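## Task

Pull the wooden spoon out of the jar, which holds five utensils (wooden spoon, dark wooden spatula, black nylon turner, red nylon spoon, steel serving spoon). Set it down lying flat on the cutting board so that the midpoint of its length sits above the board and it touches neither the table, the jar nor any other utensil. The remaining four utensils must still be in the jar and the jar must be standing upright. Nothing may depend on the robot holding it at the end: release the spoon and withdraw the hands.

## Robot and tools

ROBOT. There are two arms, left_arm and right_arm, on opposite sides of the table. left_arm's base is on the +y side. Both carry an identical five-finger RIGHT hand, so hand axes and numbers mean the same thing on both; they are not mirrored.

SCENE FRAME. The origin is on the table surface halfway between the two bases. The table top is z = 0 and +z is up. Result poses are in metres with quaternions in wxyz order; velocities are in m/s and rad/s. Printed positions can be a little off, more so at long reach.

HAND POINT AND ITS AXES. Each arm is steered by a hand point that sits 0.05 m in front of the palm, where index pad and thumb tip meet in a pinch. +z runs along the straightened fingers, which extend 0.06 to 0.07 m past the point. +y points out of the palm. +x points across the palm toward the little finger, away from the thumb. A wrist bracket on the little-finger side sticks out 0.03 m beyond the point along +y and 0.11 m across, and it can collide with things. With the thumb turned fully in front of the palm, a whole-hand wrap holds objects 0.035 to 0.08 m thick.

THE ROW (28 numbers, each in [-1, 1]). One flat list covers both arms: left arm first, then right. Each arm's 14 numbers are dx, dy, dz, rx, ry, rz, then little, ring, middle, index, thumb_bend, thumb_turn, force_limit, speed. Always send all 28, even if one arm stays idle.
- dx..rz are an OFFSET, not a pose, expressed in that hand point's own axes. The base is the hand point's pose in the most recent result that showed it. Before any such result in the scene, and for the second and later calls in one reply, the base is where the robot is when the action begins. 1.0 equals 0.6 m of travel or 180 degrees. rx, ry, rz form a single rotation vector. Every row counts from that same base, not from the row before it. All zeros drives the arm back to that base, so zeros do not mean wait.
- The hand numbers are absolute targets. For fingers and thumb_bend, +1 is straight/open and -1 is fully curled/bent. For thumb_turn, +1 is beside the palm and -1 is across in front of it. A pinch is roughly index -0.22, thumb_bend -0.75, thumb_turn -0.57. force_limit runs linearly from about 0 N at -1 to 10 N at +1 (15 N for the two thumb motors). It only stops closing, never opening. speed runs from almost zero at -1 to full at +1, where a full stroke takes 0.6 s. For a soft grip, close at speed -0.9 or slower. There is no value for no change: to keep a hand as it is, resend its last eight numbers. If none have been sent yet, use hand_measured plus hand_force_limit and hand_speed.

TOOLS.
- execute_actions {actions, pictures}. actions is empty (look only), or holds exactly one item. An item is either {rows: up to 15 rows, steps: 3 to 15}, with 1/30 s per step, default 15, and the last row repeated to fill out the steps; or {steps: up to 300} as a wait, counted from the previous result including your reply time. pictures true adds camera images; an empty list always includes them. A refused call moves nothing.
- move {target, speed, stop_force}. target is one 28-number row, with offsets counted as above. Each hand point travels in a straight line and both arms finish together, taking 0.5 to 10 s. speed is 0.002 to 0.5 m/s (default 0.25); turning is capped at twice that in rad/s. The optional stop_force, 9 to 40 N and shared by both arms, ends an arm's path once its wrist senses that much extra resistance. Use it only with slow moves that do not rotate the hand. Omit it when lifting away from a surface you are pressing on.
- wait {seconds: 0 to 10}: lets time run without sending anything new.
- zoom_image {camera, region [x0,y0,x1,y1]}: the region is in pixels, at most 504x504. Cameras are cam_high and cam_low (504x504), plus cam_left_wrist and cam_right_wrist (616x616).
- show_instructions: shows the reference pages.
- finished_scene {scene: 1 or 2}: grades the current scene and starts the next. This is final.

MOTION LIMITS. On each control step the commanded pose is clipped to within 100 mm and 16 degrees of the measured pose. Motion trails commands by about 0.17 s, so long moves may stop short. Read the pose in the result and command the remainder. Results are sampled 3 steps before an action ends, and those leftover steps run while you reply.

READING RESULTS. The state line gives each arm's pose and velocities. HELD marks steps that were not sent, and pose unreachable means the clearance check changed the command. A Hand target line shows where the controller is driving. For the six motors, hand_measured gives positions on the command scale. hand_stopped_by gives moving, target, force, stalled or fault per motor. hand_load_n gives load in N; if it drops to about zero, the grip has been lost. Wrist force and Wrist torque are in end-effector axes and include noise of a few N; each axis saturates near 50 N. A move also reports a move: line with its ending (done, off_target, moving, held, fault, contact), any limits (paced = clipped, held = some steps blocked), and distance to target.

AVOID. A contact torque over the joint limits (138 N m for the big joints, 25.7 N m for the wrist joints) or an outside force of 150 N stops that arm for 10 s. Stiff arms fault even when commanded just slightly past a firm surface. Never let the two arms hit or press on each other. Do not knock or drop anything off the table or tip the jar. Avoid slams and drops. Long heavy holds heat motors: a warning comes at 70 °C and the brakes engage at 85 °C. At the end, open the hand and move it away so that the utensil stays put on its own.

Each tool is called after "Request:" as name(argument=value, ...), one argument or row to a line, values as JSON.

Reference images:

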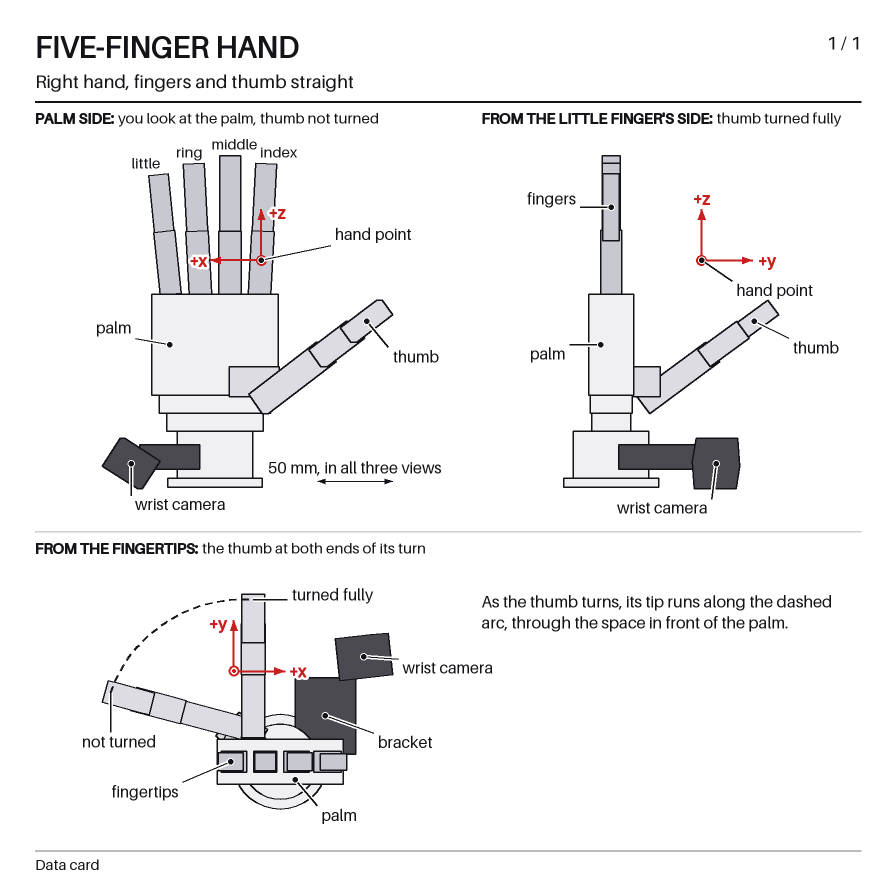

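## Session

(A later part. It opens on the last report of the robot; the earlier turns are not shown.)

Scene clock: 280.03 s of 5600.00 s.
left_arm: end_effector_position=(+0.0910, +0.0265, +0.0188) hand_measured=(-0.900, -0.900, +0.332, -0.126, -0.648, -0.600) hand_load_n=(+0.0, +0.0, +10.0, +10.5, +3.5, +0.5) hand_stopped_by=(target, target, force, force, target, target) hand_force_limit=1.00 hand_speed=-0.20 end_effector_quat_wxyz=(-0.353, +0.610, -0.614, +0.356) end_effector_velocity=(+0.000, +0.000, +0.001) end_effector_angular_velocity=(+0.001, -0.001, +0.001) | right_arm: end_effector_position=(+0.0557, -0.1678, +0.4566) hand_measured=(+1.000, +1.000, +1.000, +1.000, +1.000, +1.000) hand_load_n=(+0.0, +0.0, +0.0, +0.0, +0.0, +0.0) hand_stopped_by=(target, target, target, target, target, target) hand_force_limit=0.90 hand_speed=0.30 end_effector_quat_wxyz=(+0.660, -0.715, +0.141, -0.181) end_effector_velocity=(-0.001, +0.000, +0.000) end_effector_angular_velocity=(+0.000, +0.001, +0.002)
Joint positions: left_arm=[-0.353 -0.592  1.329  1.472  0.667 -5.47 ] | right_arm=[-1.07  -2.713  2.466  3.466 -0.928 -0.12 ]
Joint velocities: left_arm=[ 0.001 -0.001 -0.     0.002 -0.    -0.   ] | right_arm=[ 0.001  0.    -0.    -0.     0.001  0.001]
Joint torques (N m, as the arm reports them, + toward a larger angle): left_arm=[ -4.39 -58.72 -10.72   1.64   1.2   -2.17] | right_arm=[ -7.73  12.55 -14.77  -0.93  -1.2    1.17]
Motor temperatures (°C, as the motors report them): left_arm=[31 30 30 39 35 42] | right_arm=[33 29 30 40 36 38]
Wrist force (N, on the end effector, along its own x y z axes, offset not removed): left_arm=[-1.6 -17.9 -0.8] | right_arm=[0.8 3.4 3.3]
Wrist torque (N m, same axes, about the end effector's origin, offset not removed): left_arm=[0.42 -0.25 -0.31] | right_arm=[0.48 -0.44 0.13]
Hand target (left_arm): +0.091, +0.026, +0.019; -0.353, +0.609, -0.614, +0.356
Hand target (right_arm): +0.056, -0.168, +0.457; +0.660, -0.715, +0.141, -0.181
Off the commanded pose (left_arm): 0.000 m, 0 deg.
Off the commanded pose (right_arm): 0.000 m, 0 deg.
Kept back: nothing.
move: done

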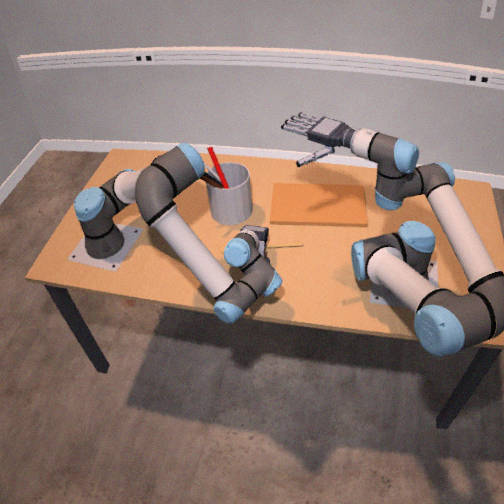

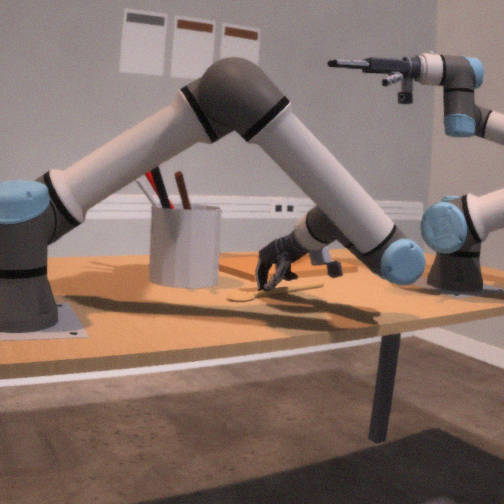

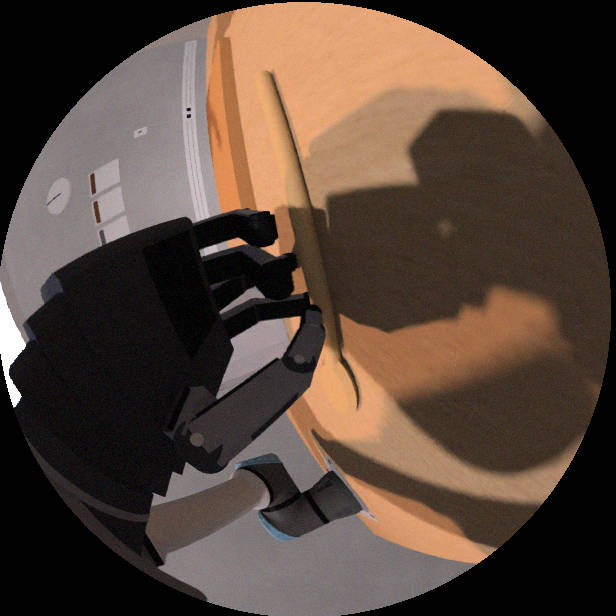

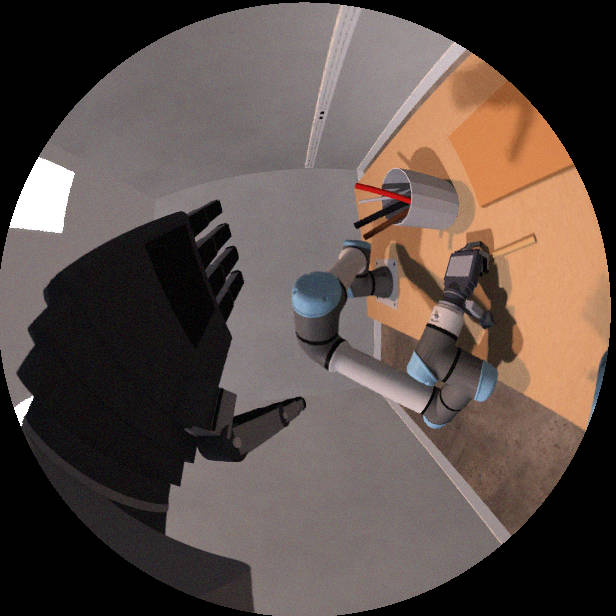

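Request:
move(
  target=[0,-0.006,-0.0035,0,0,0,-0.9,-0.9,-0.75,-0.75,-0.65,-0.6,1,-0.2, 0,0,0,0,0,0,1,1,1,1,1,1,0.9,0.3],
  speed=0.005,
)

Request:
move(
  target=[0,-0.006,-0.0035,0,0,0,-0.9,-0.9,-0.8,-0.8,-0.65,-0.6,1,-0.2, 0,0,0,0,0,0,1,1,1,1,1,1,0.9,0.3],
  speed=0.005,
)

Request:
zoom_image(
  camera="cam_low",
  region=[180,150,400,320],
)

Scene clock: 281.30 s of 5600.00 s.
left_arm: end_effector_position=(+0.0910, +0.0265, +0.0227) hand_measured=(-0.900, -0.900, +0.324, -0.128, -0.650, -0.600) hand_load_n=(+0.0, +0.0, +0.0, +0.0, +0.0, +0.0) hand_stopped_by=(target, target, force, force, target, target) hand_force_limit=1.00 hand_speed=-0.20 end_effector_quat_wxyz=(-0.353, +0.610, -0.614, +0.356) end_effector_velocity=(+0.001, +0.000, +0.001) end_effector_angular_velocity=(-0.003, +0.001, +0.003) | right_arm: end_effector_position=(+0.0557, -0.1678, +0.4566) hand_measured=(+1.000, +1.000, +1.000, +1.000, +1.000, +1.000) hand_load_n=(+0.0, +0.0, +0.0, +0.0, +0.0, +0.0) hand_stopped_by=(target, target, target, target, target, target) hand_force_limit=0.90 hand_speed=0.30 end_effector_quat_wxyz=(+0.660, -0.715, +0.141, -0.181) end_effector_velocity=(+0.000, -0.000, +0.000) end_effector_angular_velocity=(-0.000, -0.001, -0.001)
Joint positions: left_arm=[-0.353 -0.598  1.33   1.478  0.667 -5.47 ] | right_arm=[-1.07  -2.713  2.466  3.466 -0.928 -0.12 ]
Joint velocities: left_arm=[ 0.002 -0.002  0.     0.001  0.001 -0.002] | right_arm=[-0.     0.    -0.    -0.    -0.    -0.001]
Joint torques (N m, as the arm reports them, + toward a larger angle): left_arm=[ -7.57 -66.72  -6.06   4.9    1.35  -2.33] | right_arm=[ -7.64  12.51 -15.65  -0.8   -1.32   1.21]
Motor temperatures (°C, as the motors report them): left_arm=[31 30 30 39 35 42] | right_arm=[33 29 30 40 36 38]
Wrist force (N, on the end effector, along its own x y z axes, offset not removed): left_arm=[0.1 -1.0 2.1] | right_arm=[1.8 1.3 1.5]
Wrist torque (N m, same axes, about the end effector's origin, offset not removed): left_arm=[-0.16 -0.28 0.05] | right_arm=[0.23 -0.50 0.19]
Hand target (left_arm): +0.091, +0.026, +0.023; -0.353, +0.610, -0.614, +0.356
Hand target (right_arm): +0.056, -0.168, +0.457; +0.660, -0.715, +0.141, -0.181
Off the commanded pose (left_arm): 0.000 m, 0 deg.
Off the commanded pose (right_arm): 0.000 m, 0 deg.
Kept back: nothing.
move: done

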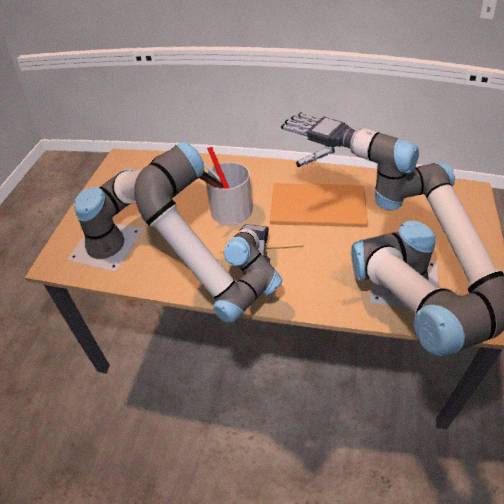

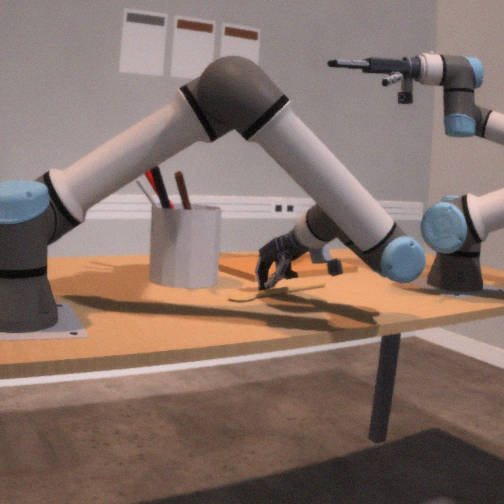

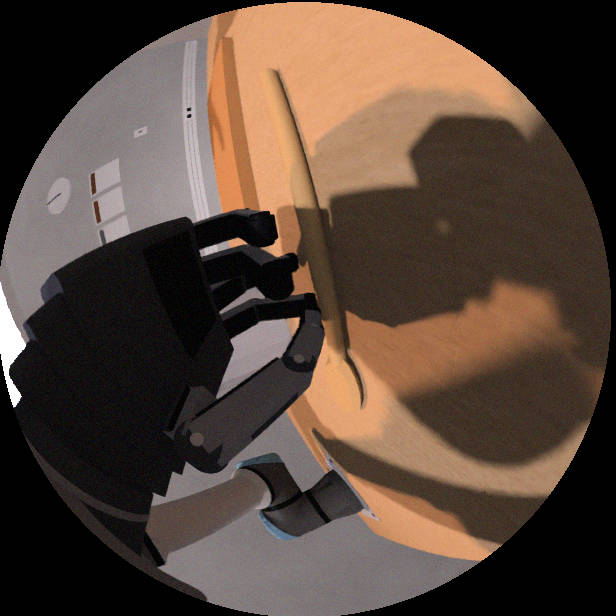

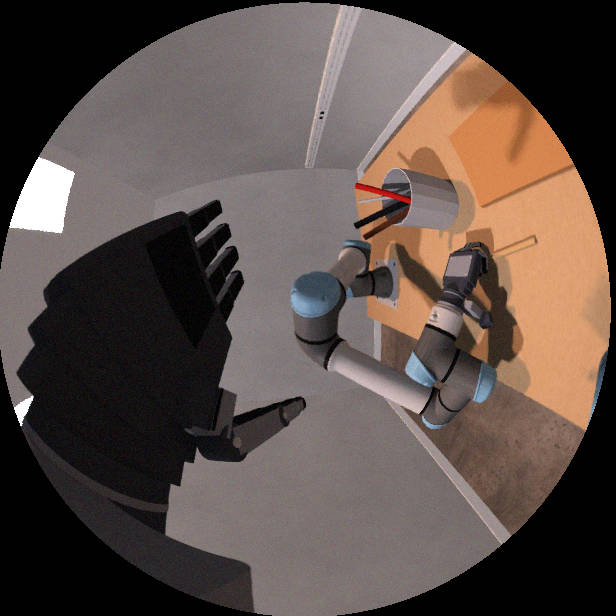

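Scene clock: 282.43 s of 5600.00 s.
left_arm: end_effector_position=(+0.0910, +0.0265, +0.0268) hand_measured=(-0.900, -0.900, -0.800, -0.250, -0.650, -0.600) hand_load_n=(+0.0, +0.0, +0.0, +12.0, +1.0, -0.5) hand_stopped_by=(target, target, target, force, target, target) hand_force_limit=1.00 hand_speed=-0.20 end_effector_quat_wxyz=(-0.353, +0.610, -0.614, +0.356) end_effector_velocity=(+0.000, +0.000, +0.000) end_effector_angular_velocity=(+0.001, -0.000, +0.001) | right_arm: end_effector_position=(+0.0557, -0.1678, +0.4566) hand_measured=(+1.000, +1.000, +1.000, +1.000, +1.000, +1.000) hand_load_n=(+0.0, +0.0, +0.0, +0.0, +0.0, +0.0) hand_stopped_by=(target, target, target, target, target, target) hand_force_limit=0.90 hand_speed=0.30 end_effector_quat_wxyz=(+0.660, -0.715, +0.141, -0.181) end_effector_velocity=(+0.000, +0.000, -0.000) end_effector_angular_velocity=(-0.000, +0.002, -0.000)
Joint positions: left_arm=[-0.353 -0.605  1.33   1.484  0.667 -5.47 ] | right_arm=[-1.07  -2.713  2.466  3.466 -0.928 -0.12 ]
Joint velocities: left_arm=[ 0.     0.     0.     0.002  0.001 -0.001] | right_arm=[ 0.     0.001  0.     0.    -0.001  0.001]
Joint torques (N m, as the arm reports them, + toward a larger angle): left_arm=[ -7.51 -66.28  -6.45   5.04   1.39  -2.25] | right_arm=[ -7.67  12.23 -15.13  -0.92  -1.21   1.19]
Motor temperatures (°C, as the motors report them): left_arm=[31 30 30 39 35 42] | right_arm=[33 29 30 40 36 38]
Wrist force (N, on the end effector, along its own x y z axes, offset not removed): left_arm=[-0.2 -2.2 1.0] | right_arm=[0.7 3.5 1.2]
Wrist torque (N m, same axes, about the end effector's origin, offset not removed): left_arm=[-0.36 -0.22 0.05] | right_arm=[0.60 -0.16 0.03]
Hand target (left_arm): +0.091, +0.026, +0.027; -0.353, +0.610, -0.614, +0.356
Hand target (right_arm): +0.056, -0.168, +0.457; +0.660, -0.715, +0.141, -0.181
Off the commanded pose (left_arm): 0.000 m, 0 deg.
Off the commanded pose (right_arm): 0.000 m, 0 deg.
Kept back: nothing.
move: done

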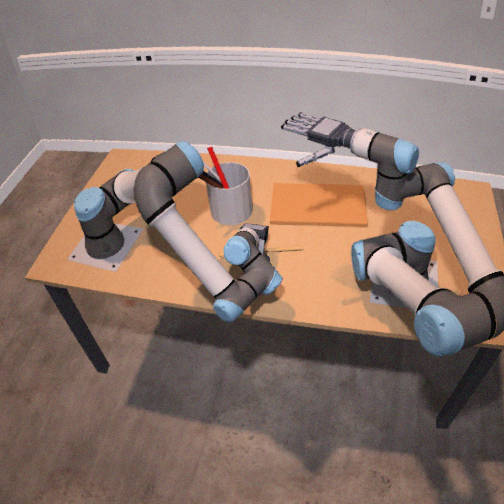

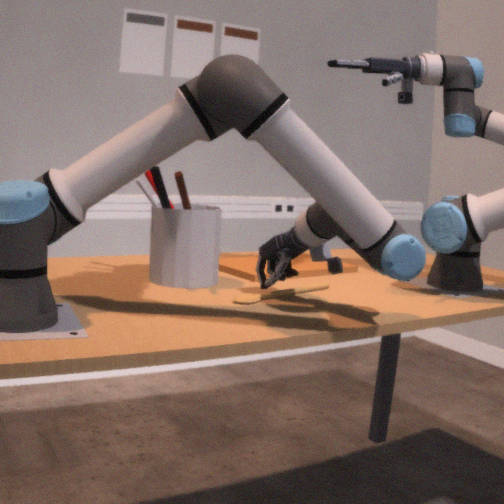

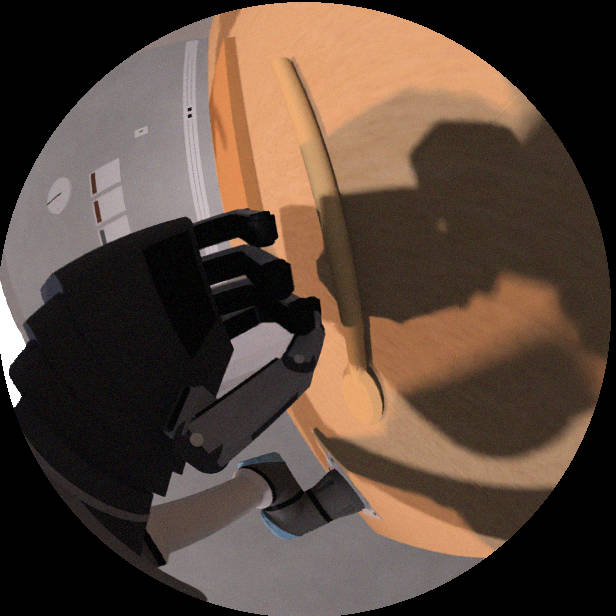

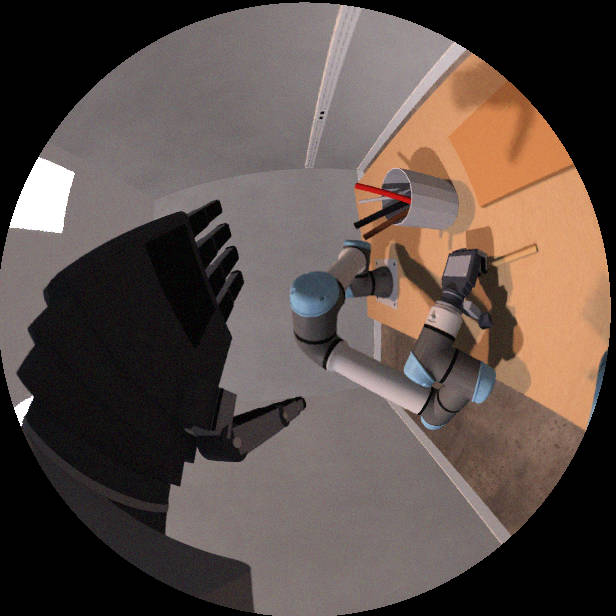

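Region (180, 150, 400, 320) of cam_low's 504x504 image, scaled by 2.291, with more detail than that image has; it fills the top 389 rows of this view, and the rest is white.

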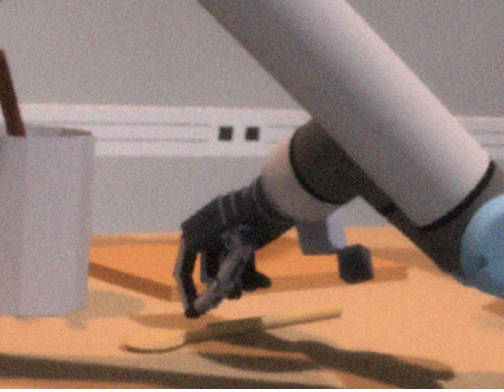

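Request:
move(
  target=[0,-0.008,-0.04,0,0,0,-0.9,-0.9,-0.9,0.1,-0.65,-0.6,1,0.3, 0,0,0,0,0,0,1,1,1,1,1,1,0.9,0.3],
  speed=0.02,
)

Request:
zoom_image(
  camera="cam_low",
  region=[180,150,400,320],
)

Request:
zoom_image(
  camera="cam_right_wrist",
  region=[400,180,600,340],
)

Scene clock: 284.20 s of 5600.00 s.
left_arm: end_effector_position=(+0.0728, +0.0266, +0.0426) hand_measured=(-0.900, -0.900, -0.900, +0.100, -0.650, -0.600) hand_load_n=(+0.0, +0.0, +0.0, +0.0, +0.0, +0.0) hand_stopped_by=(target, target, target, target, target, target) hand_force_limit=1.00 hand_speed=0.30 end_effector_quat_wxyz=(-0.353, +0.610, -0.614, +0.356) end_effector_velocity=(-0.002, +0.000, +0.002) end_effector_angular_velocity=(+0.002, -0.000, +0.001) | right_arm: end_effector_position=(+0.0557, -0.1678, +0.4566) hand_measured=(+1.000, +1.000, +1.000, +1.000, +1.000, +1.000) hand_load_n=(+0.0, +0.0, +0.0, +0.0, +0.0, +0.0) hand_stopped_by=(target, target, target, target, target, target) hand_force_limit=0.90 hand_speed=0.30 end_effector_quat_wxyz=(+0.660, -0.715, +0.141, -0.181) end_effector_velocity=(-0.000, -0.000, +0.000) end_effector_angular_velocity=(+0.000, +0.000, -0.001)
Joint positions: left_arm=[-0.382 -0.622  1.322  1.539  0.685 -5.507] | right_arm=[-1.07  -2.713  2.466  3.466 -0.928 -0.12 ]
Joint velocities: left_arm=[-0.002 -0.002 -0.001  0.007  0.003 -0.004] | right_arm=[ 0.001 -0.    -0.    -0.    -0.001  0.   ]
Joint torques (N m, as the arm reports them, + toward a larger angle): left_arm=[ -7.55 -64.28 -22.54   4.67   1.28  -2.41] | right_arm=[ -8.18  12.07 -15.02  -0.81  -1.18   1.22]
Motor temperatures (°C, as the motors report them): left_arm=[31 30 30 39 35 42] | right_arm=[33 29 30 40 36 38]
Wrist force (N, on the end effector, along its own x y z axes, offset not removed): left_arm=[-1.3 -1.1 1.0] | right_arm=[1.2 2.2 2.4]
Wrist torque (N m, same axes, about the end effector's origin, offset not removed): left_arm=[-0.20 -0.06 -0.02] | right_arm=[0.27 -0.57 0.15]
Hand target (left_arm): +0.073, +0.027, +0.043; -0.353, +0.610, -0.614, +0.356
Hand target (right_arm): +0.056, -0.168, +0.457; +0.660, -0.715, +0.141, -0.181
Off the commanded pose (left_arm): 0.000 m, 0 deg.
Off the commanded pose (right_arm): 0.000 m, 0 deg.
Kept back: nothing.
move: done

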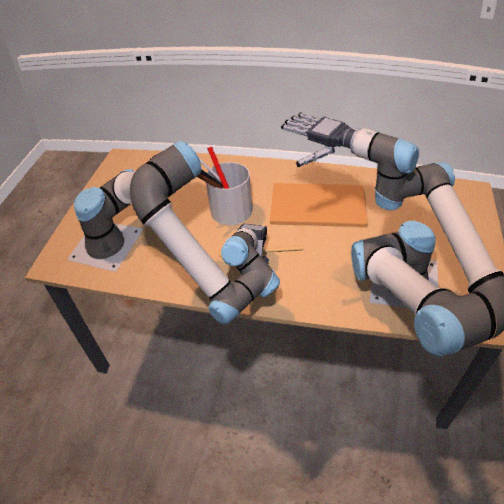

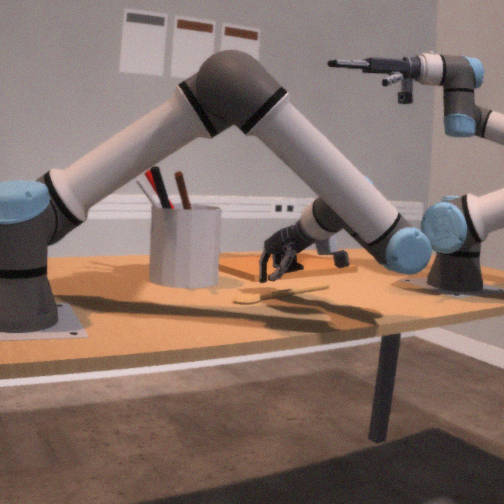

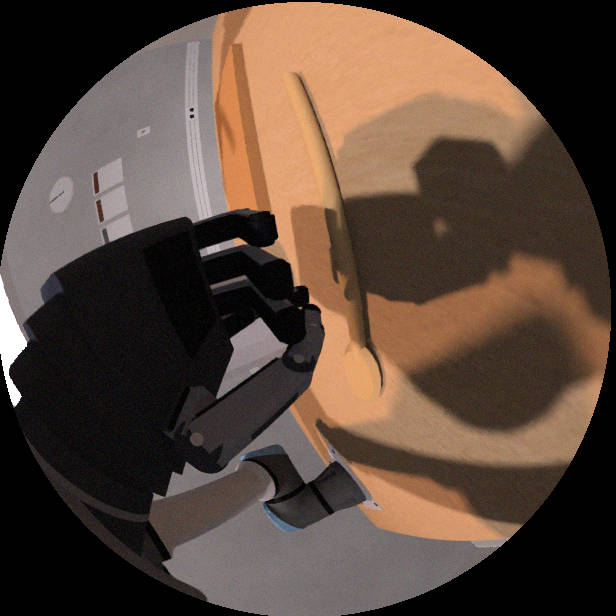

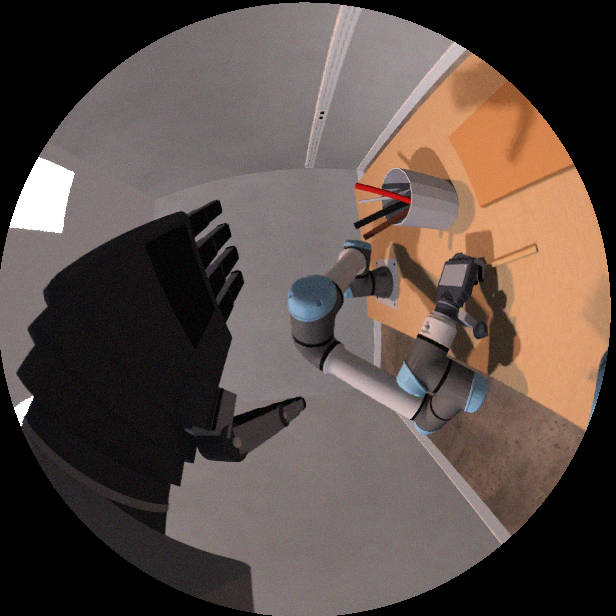

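Region (180, 150, 400, 320) of cam_low's 504x504 image, scaled by 2.291, with more detail than that image has; it fills the top 389 rows of this view, and the rest is white.

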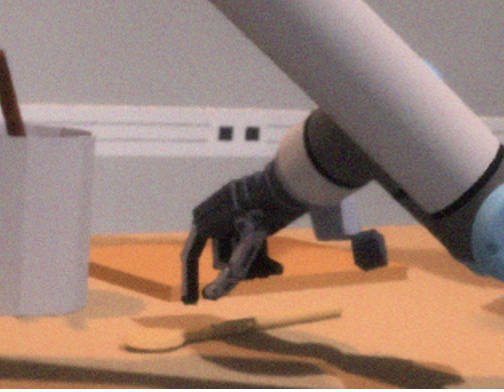

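Region (400, 180, 600, 340) of cam_right_wrist's 616x616 image, scaled by 2.520, with more detail than that image has; it fills the top 403 rows of this view, and the rest is white.

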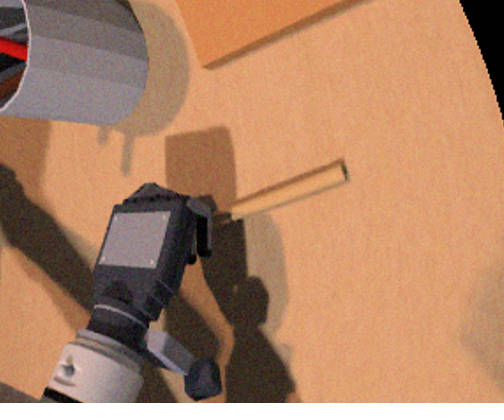

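Request:
move(
  target=[0,0.04,0.023,0,0,0, -0.9,-0.9,-0.9,0.1,-0.65,-0.6,1,0.3, 0,0,0,0,0,0, 1,1,1,1,1,1,0.9,0.3],
  speed=0.008,
  stop_force=10,
)

Request:
zoom_image(
  camera="cam_low",
  region=[180,150,400,320],
)

Request:
zoom_image(
  camera="cam_left_wrist",
  region=[100,100,600,600],
)

Scene clock: 287.97 s of 5600.00 s.
left_arm: end_effector_position=(+0.0728, +0.0265, +0.0185) hand_measured=(-0.900, -0.900, -0.900, +0.100, -0.654, -0.600) hand_load_n=(+0.0, +0.0, +0.0, +0.0, -8.0, +2.5) hand_stopped_by=(target, target, target, target, target, target) hand_force_limit=1.00 hand_speed=0.30 end_effector_quat_wxyz=(-0.353, +0.610, -0.614, +0.356) end_effector_velocity=(+0.000, -0.000, +0.003) end_effector_angular_velocity=(-0.002, +0.001, +0.000) | right_arm: end_effector_position=(+0.0557, -0.1678, +0.4566) hand_measured=(+1.000, +1.000, +1.000, +1.000, +1.000, +1.000) hand_load_n=(+0.0, +0.0, +0.0, +0.0, +0.0, +0.0) hand_stopped_by=(target, target, target, target, target, target) hand_force_limit=0.90 hand_speed=0.30 end_effector_quat_wxyz=(+0.660, -0.715, +0.141, -0.181) end_effector_velocity=(-0.000, +0.000, +0.000) end_effector_angular_velocity=(-0.000, -0.001, +0.001)
Joint positions: left_arm=[-0.382 -0.583  1.319  1.502  0.685 -5.507] | right_arm=[-1.07  -2.713  2.466  3.466 -0.928 -0.12 ]
Joint velocities: left_arm=[ 0.001 -0.006  0.     0.003  0.     0.001] | right_arm=[-0.     0.    -0.     0.     0.001 -0.001]
Joint torques (N m, as the arm reports them, + toward a larger angle): left_arm=[  8.86 -58.55 -11.75   1.87  -1.64   1.57] | right_arm=[ -7.92  12.18 -14.4   -0.95  -1.14   1.41]
Motor temperatures (°C, as the motors report them): left_arm=[31 30 30 39 35 42] | right_arm=[33 29 30 40 36 38]
Wrist force (N, on the end effector, along its own x y z axes, offset not removed): left_arm=[-2.8 -13.0 -9.2] | right_arm=[0.2 1.8 1.1]
Wrist torque (N m, same axes, about the end effector's origin, offset not removed): left_arm=[-0.28 -0.24 0.09] | right_arm=[0.34 -0.19 0.03]
Hand target (left_arm): +0.073, +0.027, +0.019; -0.353, +0.609, -0.614, +0.356
Hand target (right_arm): +0.056, -0.168, +0.457; +0.660, -0.715, +0.141, -0.181
Off the commanded pose (left_arm): 0.003 m, 0 deg.
Off the commanded pose (right_arm): 0.000 m, 0 deg.
Kept back: nothing.
move: contact (left_arm)

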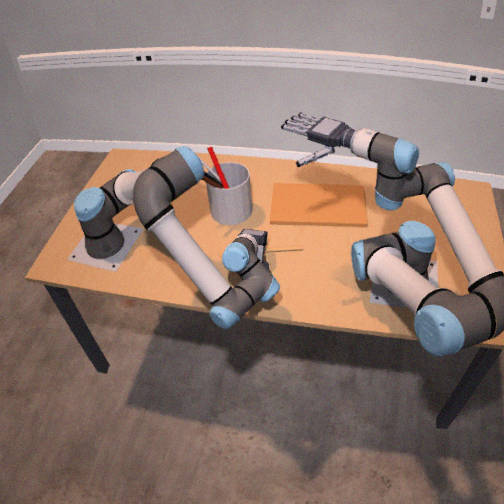

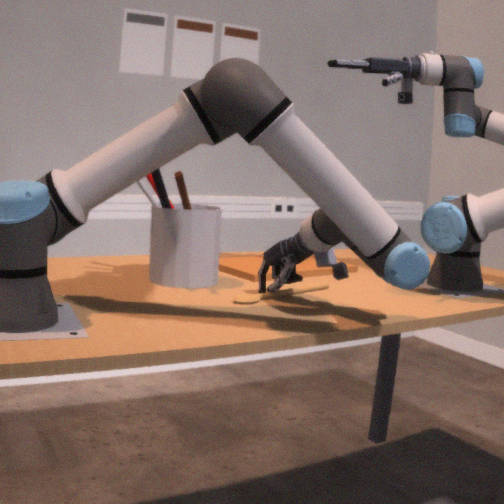

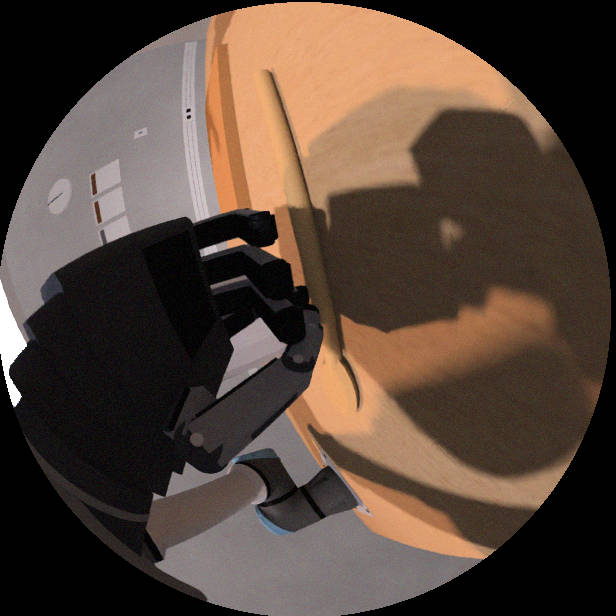

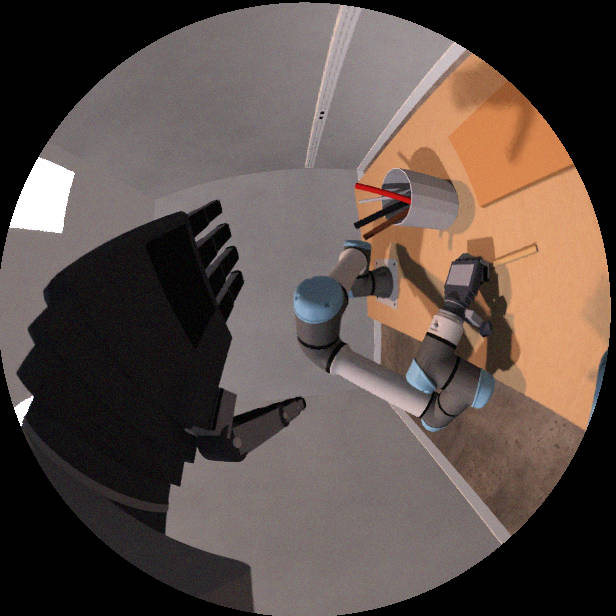

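Region (180, 150, 400, 320) of cam_low's 504x504 image, scaled by 2.291, with more detail than that image has; it fills the top 389 rows of this view, and the rest is white.

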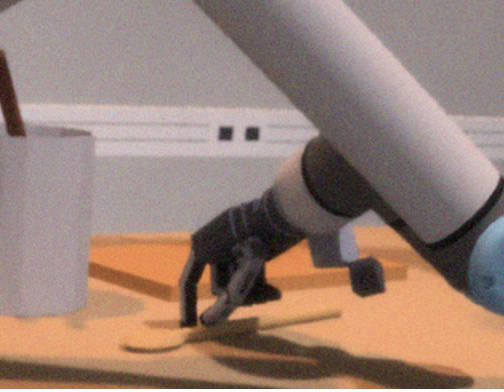

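Region (100, 100, 600, 600) of cam_left_wrist's 616x616 image, scaled by 1.008, with more detail than that image has.

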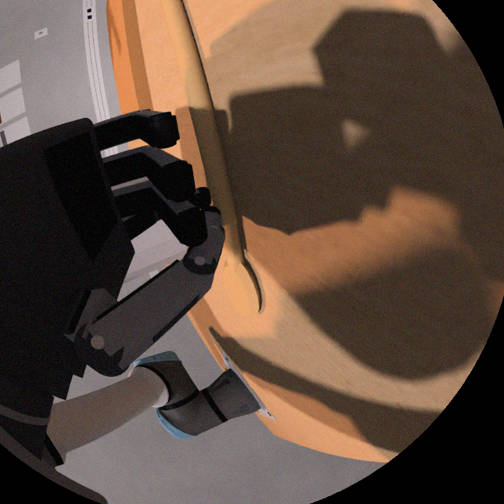

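Request:
execute_actions(
  actions=[
    {"rows":[[0,0,0,0,0,0, -0.9,-0.9,-0.9,-0.7,-0.65,-0.6,1,-0.3, 0,0,0,0,0,0, 1,1,1,1,1,1,0.9,0.3]],"steps":15},
  ],
)

Request:
wait(
  seconds=1.5,
)

Request:
zoom_image(
  camera="cam_low",
  region=[180,150,400,320],
)

Request:
zoom_image(
  camera="cam_high",
  region=[180,180,340,300],
)

Scene clock: 288.47 s of 5600.00 s.
left_arm: end_effector_position=(+0.0728, +0.0266, +0.0186) hand_measured=(-0.900, -0.900, -0.900, -0.158, -0.654, -0.600) hand_load_n=(+0.0, +0.0, +0.0, +11.5, -3.5, +1.0) hand_stopped_by=(target, target, target, force, target, target) hand_force_limit=1.00 hand_speed=-0.30 end_effector_quat_wxyz=(-0.353, +0.610, -0.614, +0.356) end_effector_velocity=(-0.000, +0.000, -0.000) end_effector_angular_velocity=(-0.000, +0.001, -0.000) | right_arm: end_effector_position=(+0.0557, -0.1678, +0.4566) hand_measured=(+1.000, +1.000, +1.000, +1.000, +1.000, +1.000) hand_load_n=(+0.0, +0.0, +0.0, +0.0, +0.0, +0.0) hand_stopped_by=(target, target, target, target, target, target) hand_force_limit=0.90 hand_speed=0.30 end_effector_quat_wxyz=(+0.660, -0.715, +0.141, -0.181) end_effector_velocity=(+0.000, +0.000, -0.000) end_effector_angular_velocity=(+0.001, +0.002, +0.000)
Joint positions: left_arm=[-0.382 -0.583  1.319  1.503  0.685 -5.507] | right_arm=[-1.07  -2.713  2.466  3.466 -0.928 -0.12 ]
Joint velocities: left_arm=[-0.001 -0.     0.    -0.001  0.001  0.   ] | right_arm=[-0.     0.     0.    -0.     0.001  0.001]
Joint torques (N m, as the arm reports them, + toward a larger angle): left_arm=[  6.38 -31.62 -13.55  -3.25  -1.17   1.04] | right_arm=[ -7.24  11.66 -14.65  -0.83  -1.24   1.37]
Motor temperatures (°C, as the motors report them): left_arm=[31 30 30 39 35 42] | right_arm=[33 29 30 40 36 38]
Wrist force (N, on the end effector, along its own x y z axes, offset not removed): left_arm=[-1.1 -16.3 -6.9] | right_arm=[0.5 3.2 2.0]
Wrist torque (N m, same axes, about the end effector's origin, offset not removed): left_arm=[-0.25 -0.19 0.00] | right_arm=[0.52 -0.34 0.06]
Steps of this call (steps 1 to 3: nothing new was sent; steps 4 to 15: the first 12 steps of this action). Readings (end_effector_position | what the end effector reports):
4: left_arm (+0.0728, +0.0265, +0.0188) | right_arm (+0.0557, -0.1678, +0.4566) | left_arm hand_measured=(-0.900, -0.900, -0.900, +0.100, -0.654, -0.600) hand_load_n=(+0.0, +0.0, +0.0, +0.0, -6.0, +2.0) hand_stopped_by=(target, target, target, moving, target, target) hand_force_limit=1.00 hand_speed=-0.30 | right_arm hand_measured=(+1.000, +1.000, +1.000, +1.000, +1.000, +1.000) hand_load_n=(+0.0, +0.0, +0.0, +0.0, +0.0, +0.0) hand_stopped_by=(target, target, target, target, target, target) hand_force_limit=0.90 hand_speed=0.30
5: left_arm (+0.0728, +0.0266, +0.0188) | right_arm (+0.0557, -0.1678, +0.4566) | left_arm hand_measured=(-0.900, -0.900, -0.900, +0.100, -0.654, -0.600) hand_load_n=(+0.0, +0.0, +0.0, +0.0, -5.5, +2.0) hand_stopped_by=(target, target, target, moving, target, target) hand_force_limit=1.00 hand_speed=-0.30 | right_arm hand_measured=(+1.000, +1.000, +1.000, +1.000, +1.000, +1.000) hand_load_n=(+0.0, +0.0, +0.0, +0.0, +0.0, +0.0) hand_stopped_by=(target, target, target, target, target, target) hand_force_limit=0.90 hand_speed=0.30
7: left_arm (+0.0728, +0.0266, +0.0188) | right_arm (+0.0557, -0.1678, +0.4566) | left_arm hand_measured=(-0.900, -0.900, -0.900, +0.064, -0.654, -0.600) hand_load_n=(+0.0, +0.0, +0.0, +0.0, -5.5, +2.0) hand_stopped_by=(target, target, target, moving, target, target) hand_force_limit=1.00 hand_speed=-0.30 | right_arm hand_measured=(+1.000, +1.000, +1.000, +1.000, +1.000, +1.000) hand_load_n=(+0.0, +0.0, +0.0, +0.0, +0.0, +0.0) hand_stopped_by=(target, target, target, target, target, target) hand_force_limit=0.90 hand_speed=0.30
11: left_arm (+0.0728, +0.0266, +0.0188) | right_arm (+0.0557, -0.1678, +0.4566) | left_arm hand_measured=(-0.900, -0.900, -0.900, -0.090, -0.654, -0.600) hand_load_n=(+0.0, +0.0, +0.0, +0.0, -5.5, +2.0) hand_stopped_by=(target, target, target, moving, target, target) hand_force_limit=1.00 hand_speed=-0.30 | right_arm hand_measured=(+1.000, +1.000, +1.000, +1.000, +1.000, +1.000) hand_load_n=(+0.0, +0.0, +0.0, +0.0, +0.0, +0.0) hand_stopped_by=(target, target, target, target, target, target) hand_force_limit=0.90 hand_speed=0.30
15: the state above

Scene clock: 290.07 s of 5600.00 s.
left_arm: end_effector_position=(+0.0728, +0.0265, +0.0185) hand_measured=(-0.900, -0.900, -0.900, -0.158, -0.654, -0.600) hand_load_n=(+0.0, +0.0, +0.0, +11.5, -4.5, +1.5) hand_stopped_by=(target, target, target, force, target, target) hand_force_limit=1.00 hand_speed=-0.30 end_effector_quat_wxyz=(-0.353, +0.610, -0.614, +0.356) end_effector_velocity=(+0.000, -0.000, +0.000) end_effector_angular_velocity=(+0.002, -0.001, -0.002) | right_arm: end_effector_position=(+0.0557, -0.1678, +0.4566) hand_measured=(+1.000, +1.000, +1.000, +1.000, +1.000, +1.000) hand_load_n=(+0.0, +0.0, +0.0, +0.0, +0.0, +0.0) hand_stopped_by=(target, target, target, target, target, target) hand_force_limit=0.90 hand_speed=0.30 end_effector_quat_wxyz=(+0.660, -0.715, +0.141, -0.181) end_effector_velocity=(-0.000, +0.000, +0.000) end_effector_angular_velocity=(+0.000, +0.001, +0.001)
Joint positions: left_arm=[-0.382 -0.583  1.319  1.502  0.685 -5.507] | right_arm=[-1.07  -2.713  2.466  3.466 -0.928 -0.12 ]
Joint velocities: left_arm=[-0.     0.    -0.     0.001 -0.001  0.002] | right_arm=[ 0.    -0.    -0.     0.     0.001  0.001]
Joint torques (N m, as the arm reports them, + toward a larger angle): left_arm=[ -5.06 -29.82 -20.82  -4.03   0.7    1.  ] | right_arm=[ -7.86  12.36 -14.89  -0.9   -1.29   1.45]
Motor temperatures (°C, as the motors report them): left_arm=[31 30 30 39 35 42] | right_arm=[33 29 30 40 36 38]
Wrist force (N, on the end effector, along its own x y z axes, offset not removed): left_arm=[-1.2 -19.0 -9.5] | right_arm=[0.6 1.5 0.0]
Wrist torque (N m, same axes, about the end effector's origin, offset not removed): left_arm=[-0.16 -0.25 0.03] | right_arm=[0.47 -0.20 -0.01]
Hand target (left_arm): +0.073, +0.027, +0.018; -0.353, +0.610, -0.614, +0.356
Hand target (right_arm): +0.056, -0.168, +0.457; +0.660, -0.715, +0.141, -0.181
Off the commanded pose (left_arm): 0.000 m, 0 deg.
Off the commanded pose (right_arm): 0.000 m, 0 deg.
Kept back: nothing.
Steps of this call (steps 1 to 3: the last 3 steps of your previous action; steps 4 to 48: nothing new was sent). Readings (end_effector_position | what the end effector reports):
1: left_arm (+0.0728, +0.0266, +0.0186) | right_arm (+0.0557, -0.1678, +0.4566) | left_arm hand_measured=(-0.900, -0.900, -0.900, -0.158, -0.654, -0.600) hand_load_n=(+0.0, +0.0, +0.0, +11.5, -4.0, +1.0) hand_stopped_by=(target, target, target, force, target, target) hand_force_limit=1.00 hand_speed=-0.30 | right_arm hand_measured=(+1.000, +1.000, +1.000, +1.000, +1.000, +1.000) hand_load_n=(+0.0, +0.0, +0.0, +0.0, +0.0, +0.0) hand_stopped_by=(target, target, target, target, target, target) hand_force_limit=0.90 hand_speed=0.30
2: left_arm (+0.0728, +0.0266, +0.0186) | right_arm (+0.0557, -0.1678, +0.4566) | left_arm hand_measured=(-0.900, -0.900, -0.900, -0.158, -0.654, -0.600) hand_load_n=(+0.0, +0.0, +0.0, +11.5, -4.0, +1.0) hand_stopped_by=(target, target, target, force, target, target) hand_force_limit=1.00 hand_speed=-0.30 | right_arm hand_measured=(+1.000, +1.000, +1.000, +1.000, +1.000, +1.000) hand_load_n=(+0.0, +0.0, +0.0, +0.0, +0.0, +0.0) hand_stopped_by=(target, target, target, target, target, target) hand_force_limit=0.90 hand_speed=0.30
4: left_arm (+0.0728, +0.0266, +0.0185) | right_arm (+0.0557, -0.1678, +0.4566) | left_arm hand_measured=(-0.900, -0.900, -0.900, -0.158, -0.654, -0.600) hand_load_n=(+0.0, +0.0, +0.0, +11.5, -4.0, +1.0) hand_stopped_by=(target, target, target, force, target, target) hand_force_limit=1.00 hand_speed=-0.30 | right_arm hand_measured=(+1.000, +1.000, +1.000, +1.000, +1.000, +1.000) hand_load_n=(+0.0, +0.0, +0.0, +0.0, +0.0, +0.0) hand_stopped_by=(target, target, target, target, target, target) hand_force_limit=0.90 hand_speed=0.30
8: left_arm (+0.0728, +0.0265, +0.0185) | right_arm (+0.0557, -0.1678, +0.4566) | left_arm hand_measured=(-0.900, -0.900, -0.900, -0.158, -0.654, -0.600) hand_load_n=(+0.0, +0.0, +0.0, +11.5, -4.5, +1.5) hand_stopped_by=(target, target, target, force, target, target) hand_force_limit=1.00 hand_speed=-0.30 | right_arm hand_measured=(+1.000, +1.000, +1.000, +1.000, +1.000, +1.000) hand_load_n=(+0.0, +0.0, +0.0, +0.0, +0.0, +0.0) hand_stopped_by=(target, target, target, target, target, target) hand_force_limit=0.90 hand_speed=0.30
48: the state above

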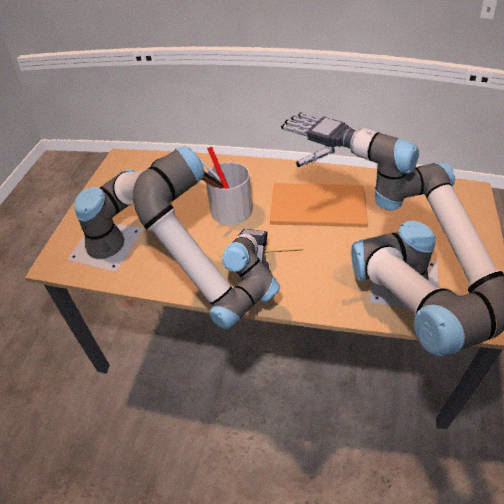

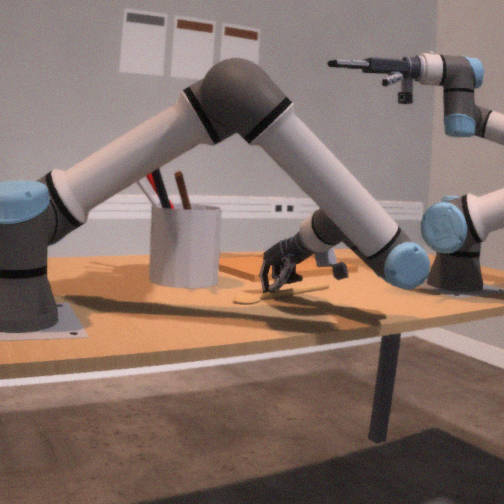

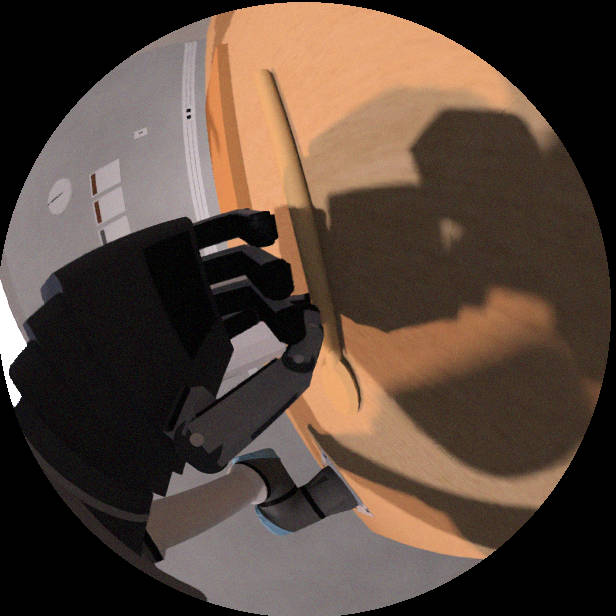

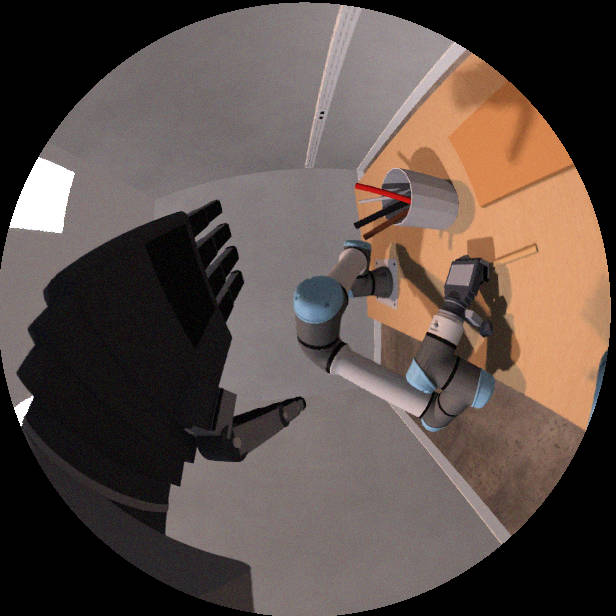

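Region (180, 150, 400, 320) of cam_low's 504x504 image, scaled by 2.291, with more detail than that image has; it fills the top 389 rows of this view, and the rest is white.

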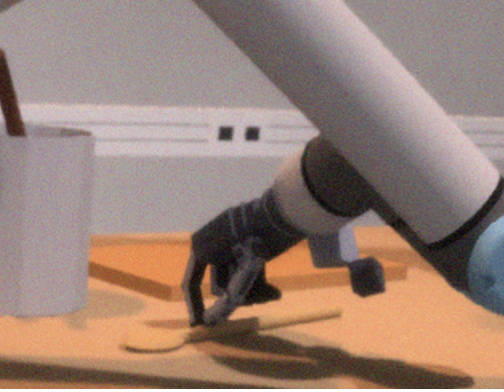

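Region (180, 180, 340, 300) of cam_high's 504x504 image, scaled by 3.150, with more detail than that image has; it fills the top 378 rows of this view, and the rest is white.

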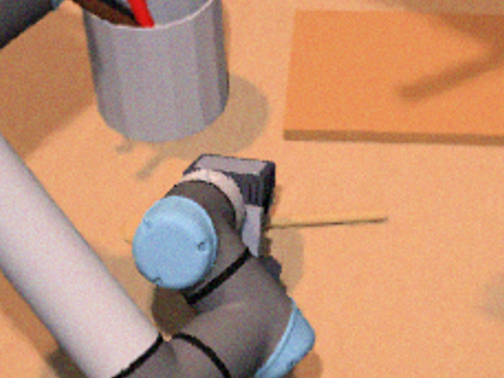

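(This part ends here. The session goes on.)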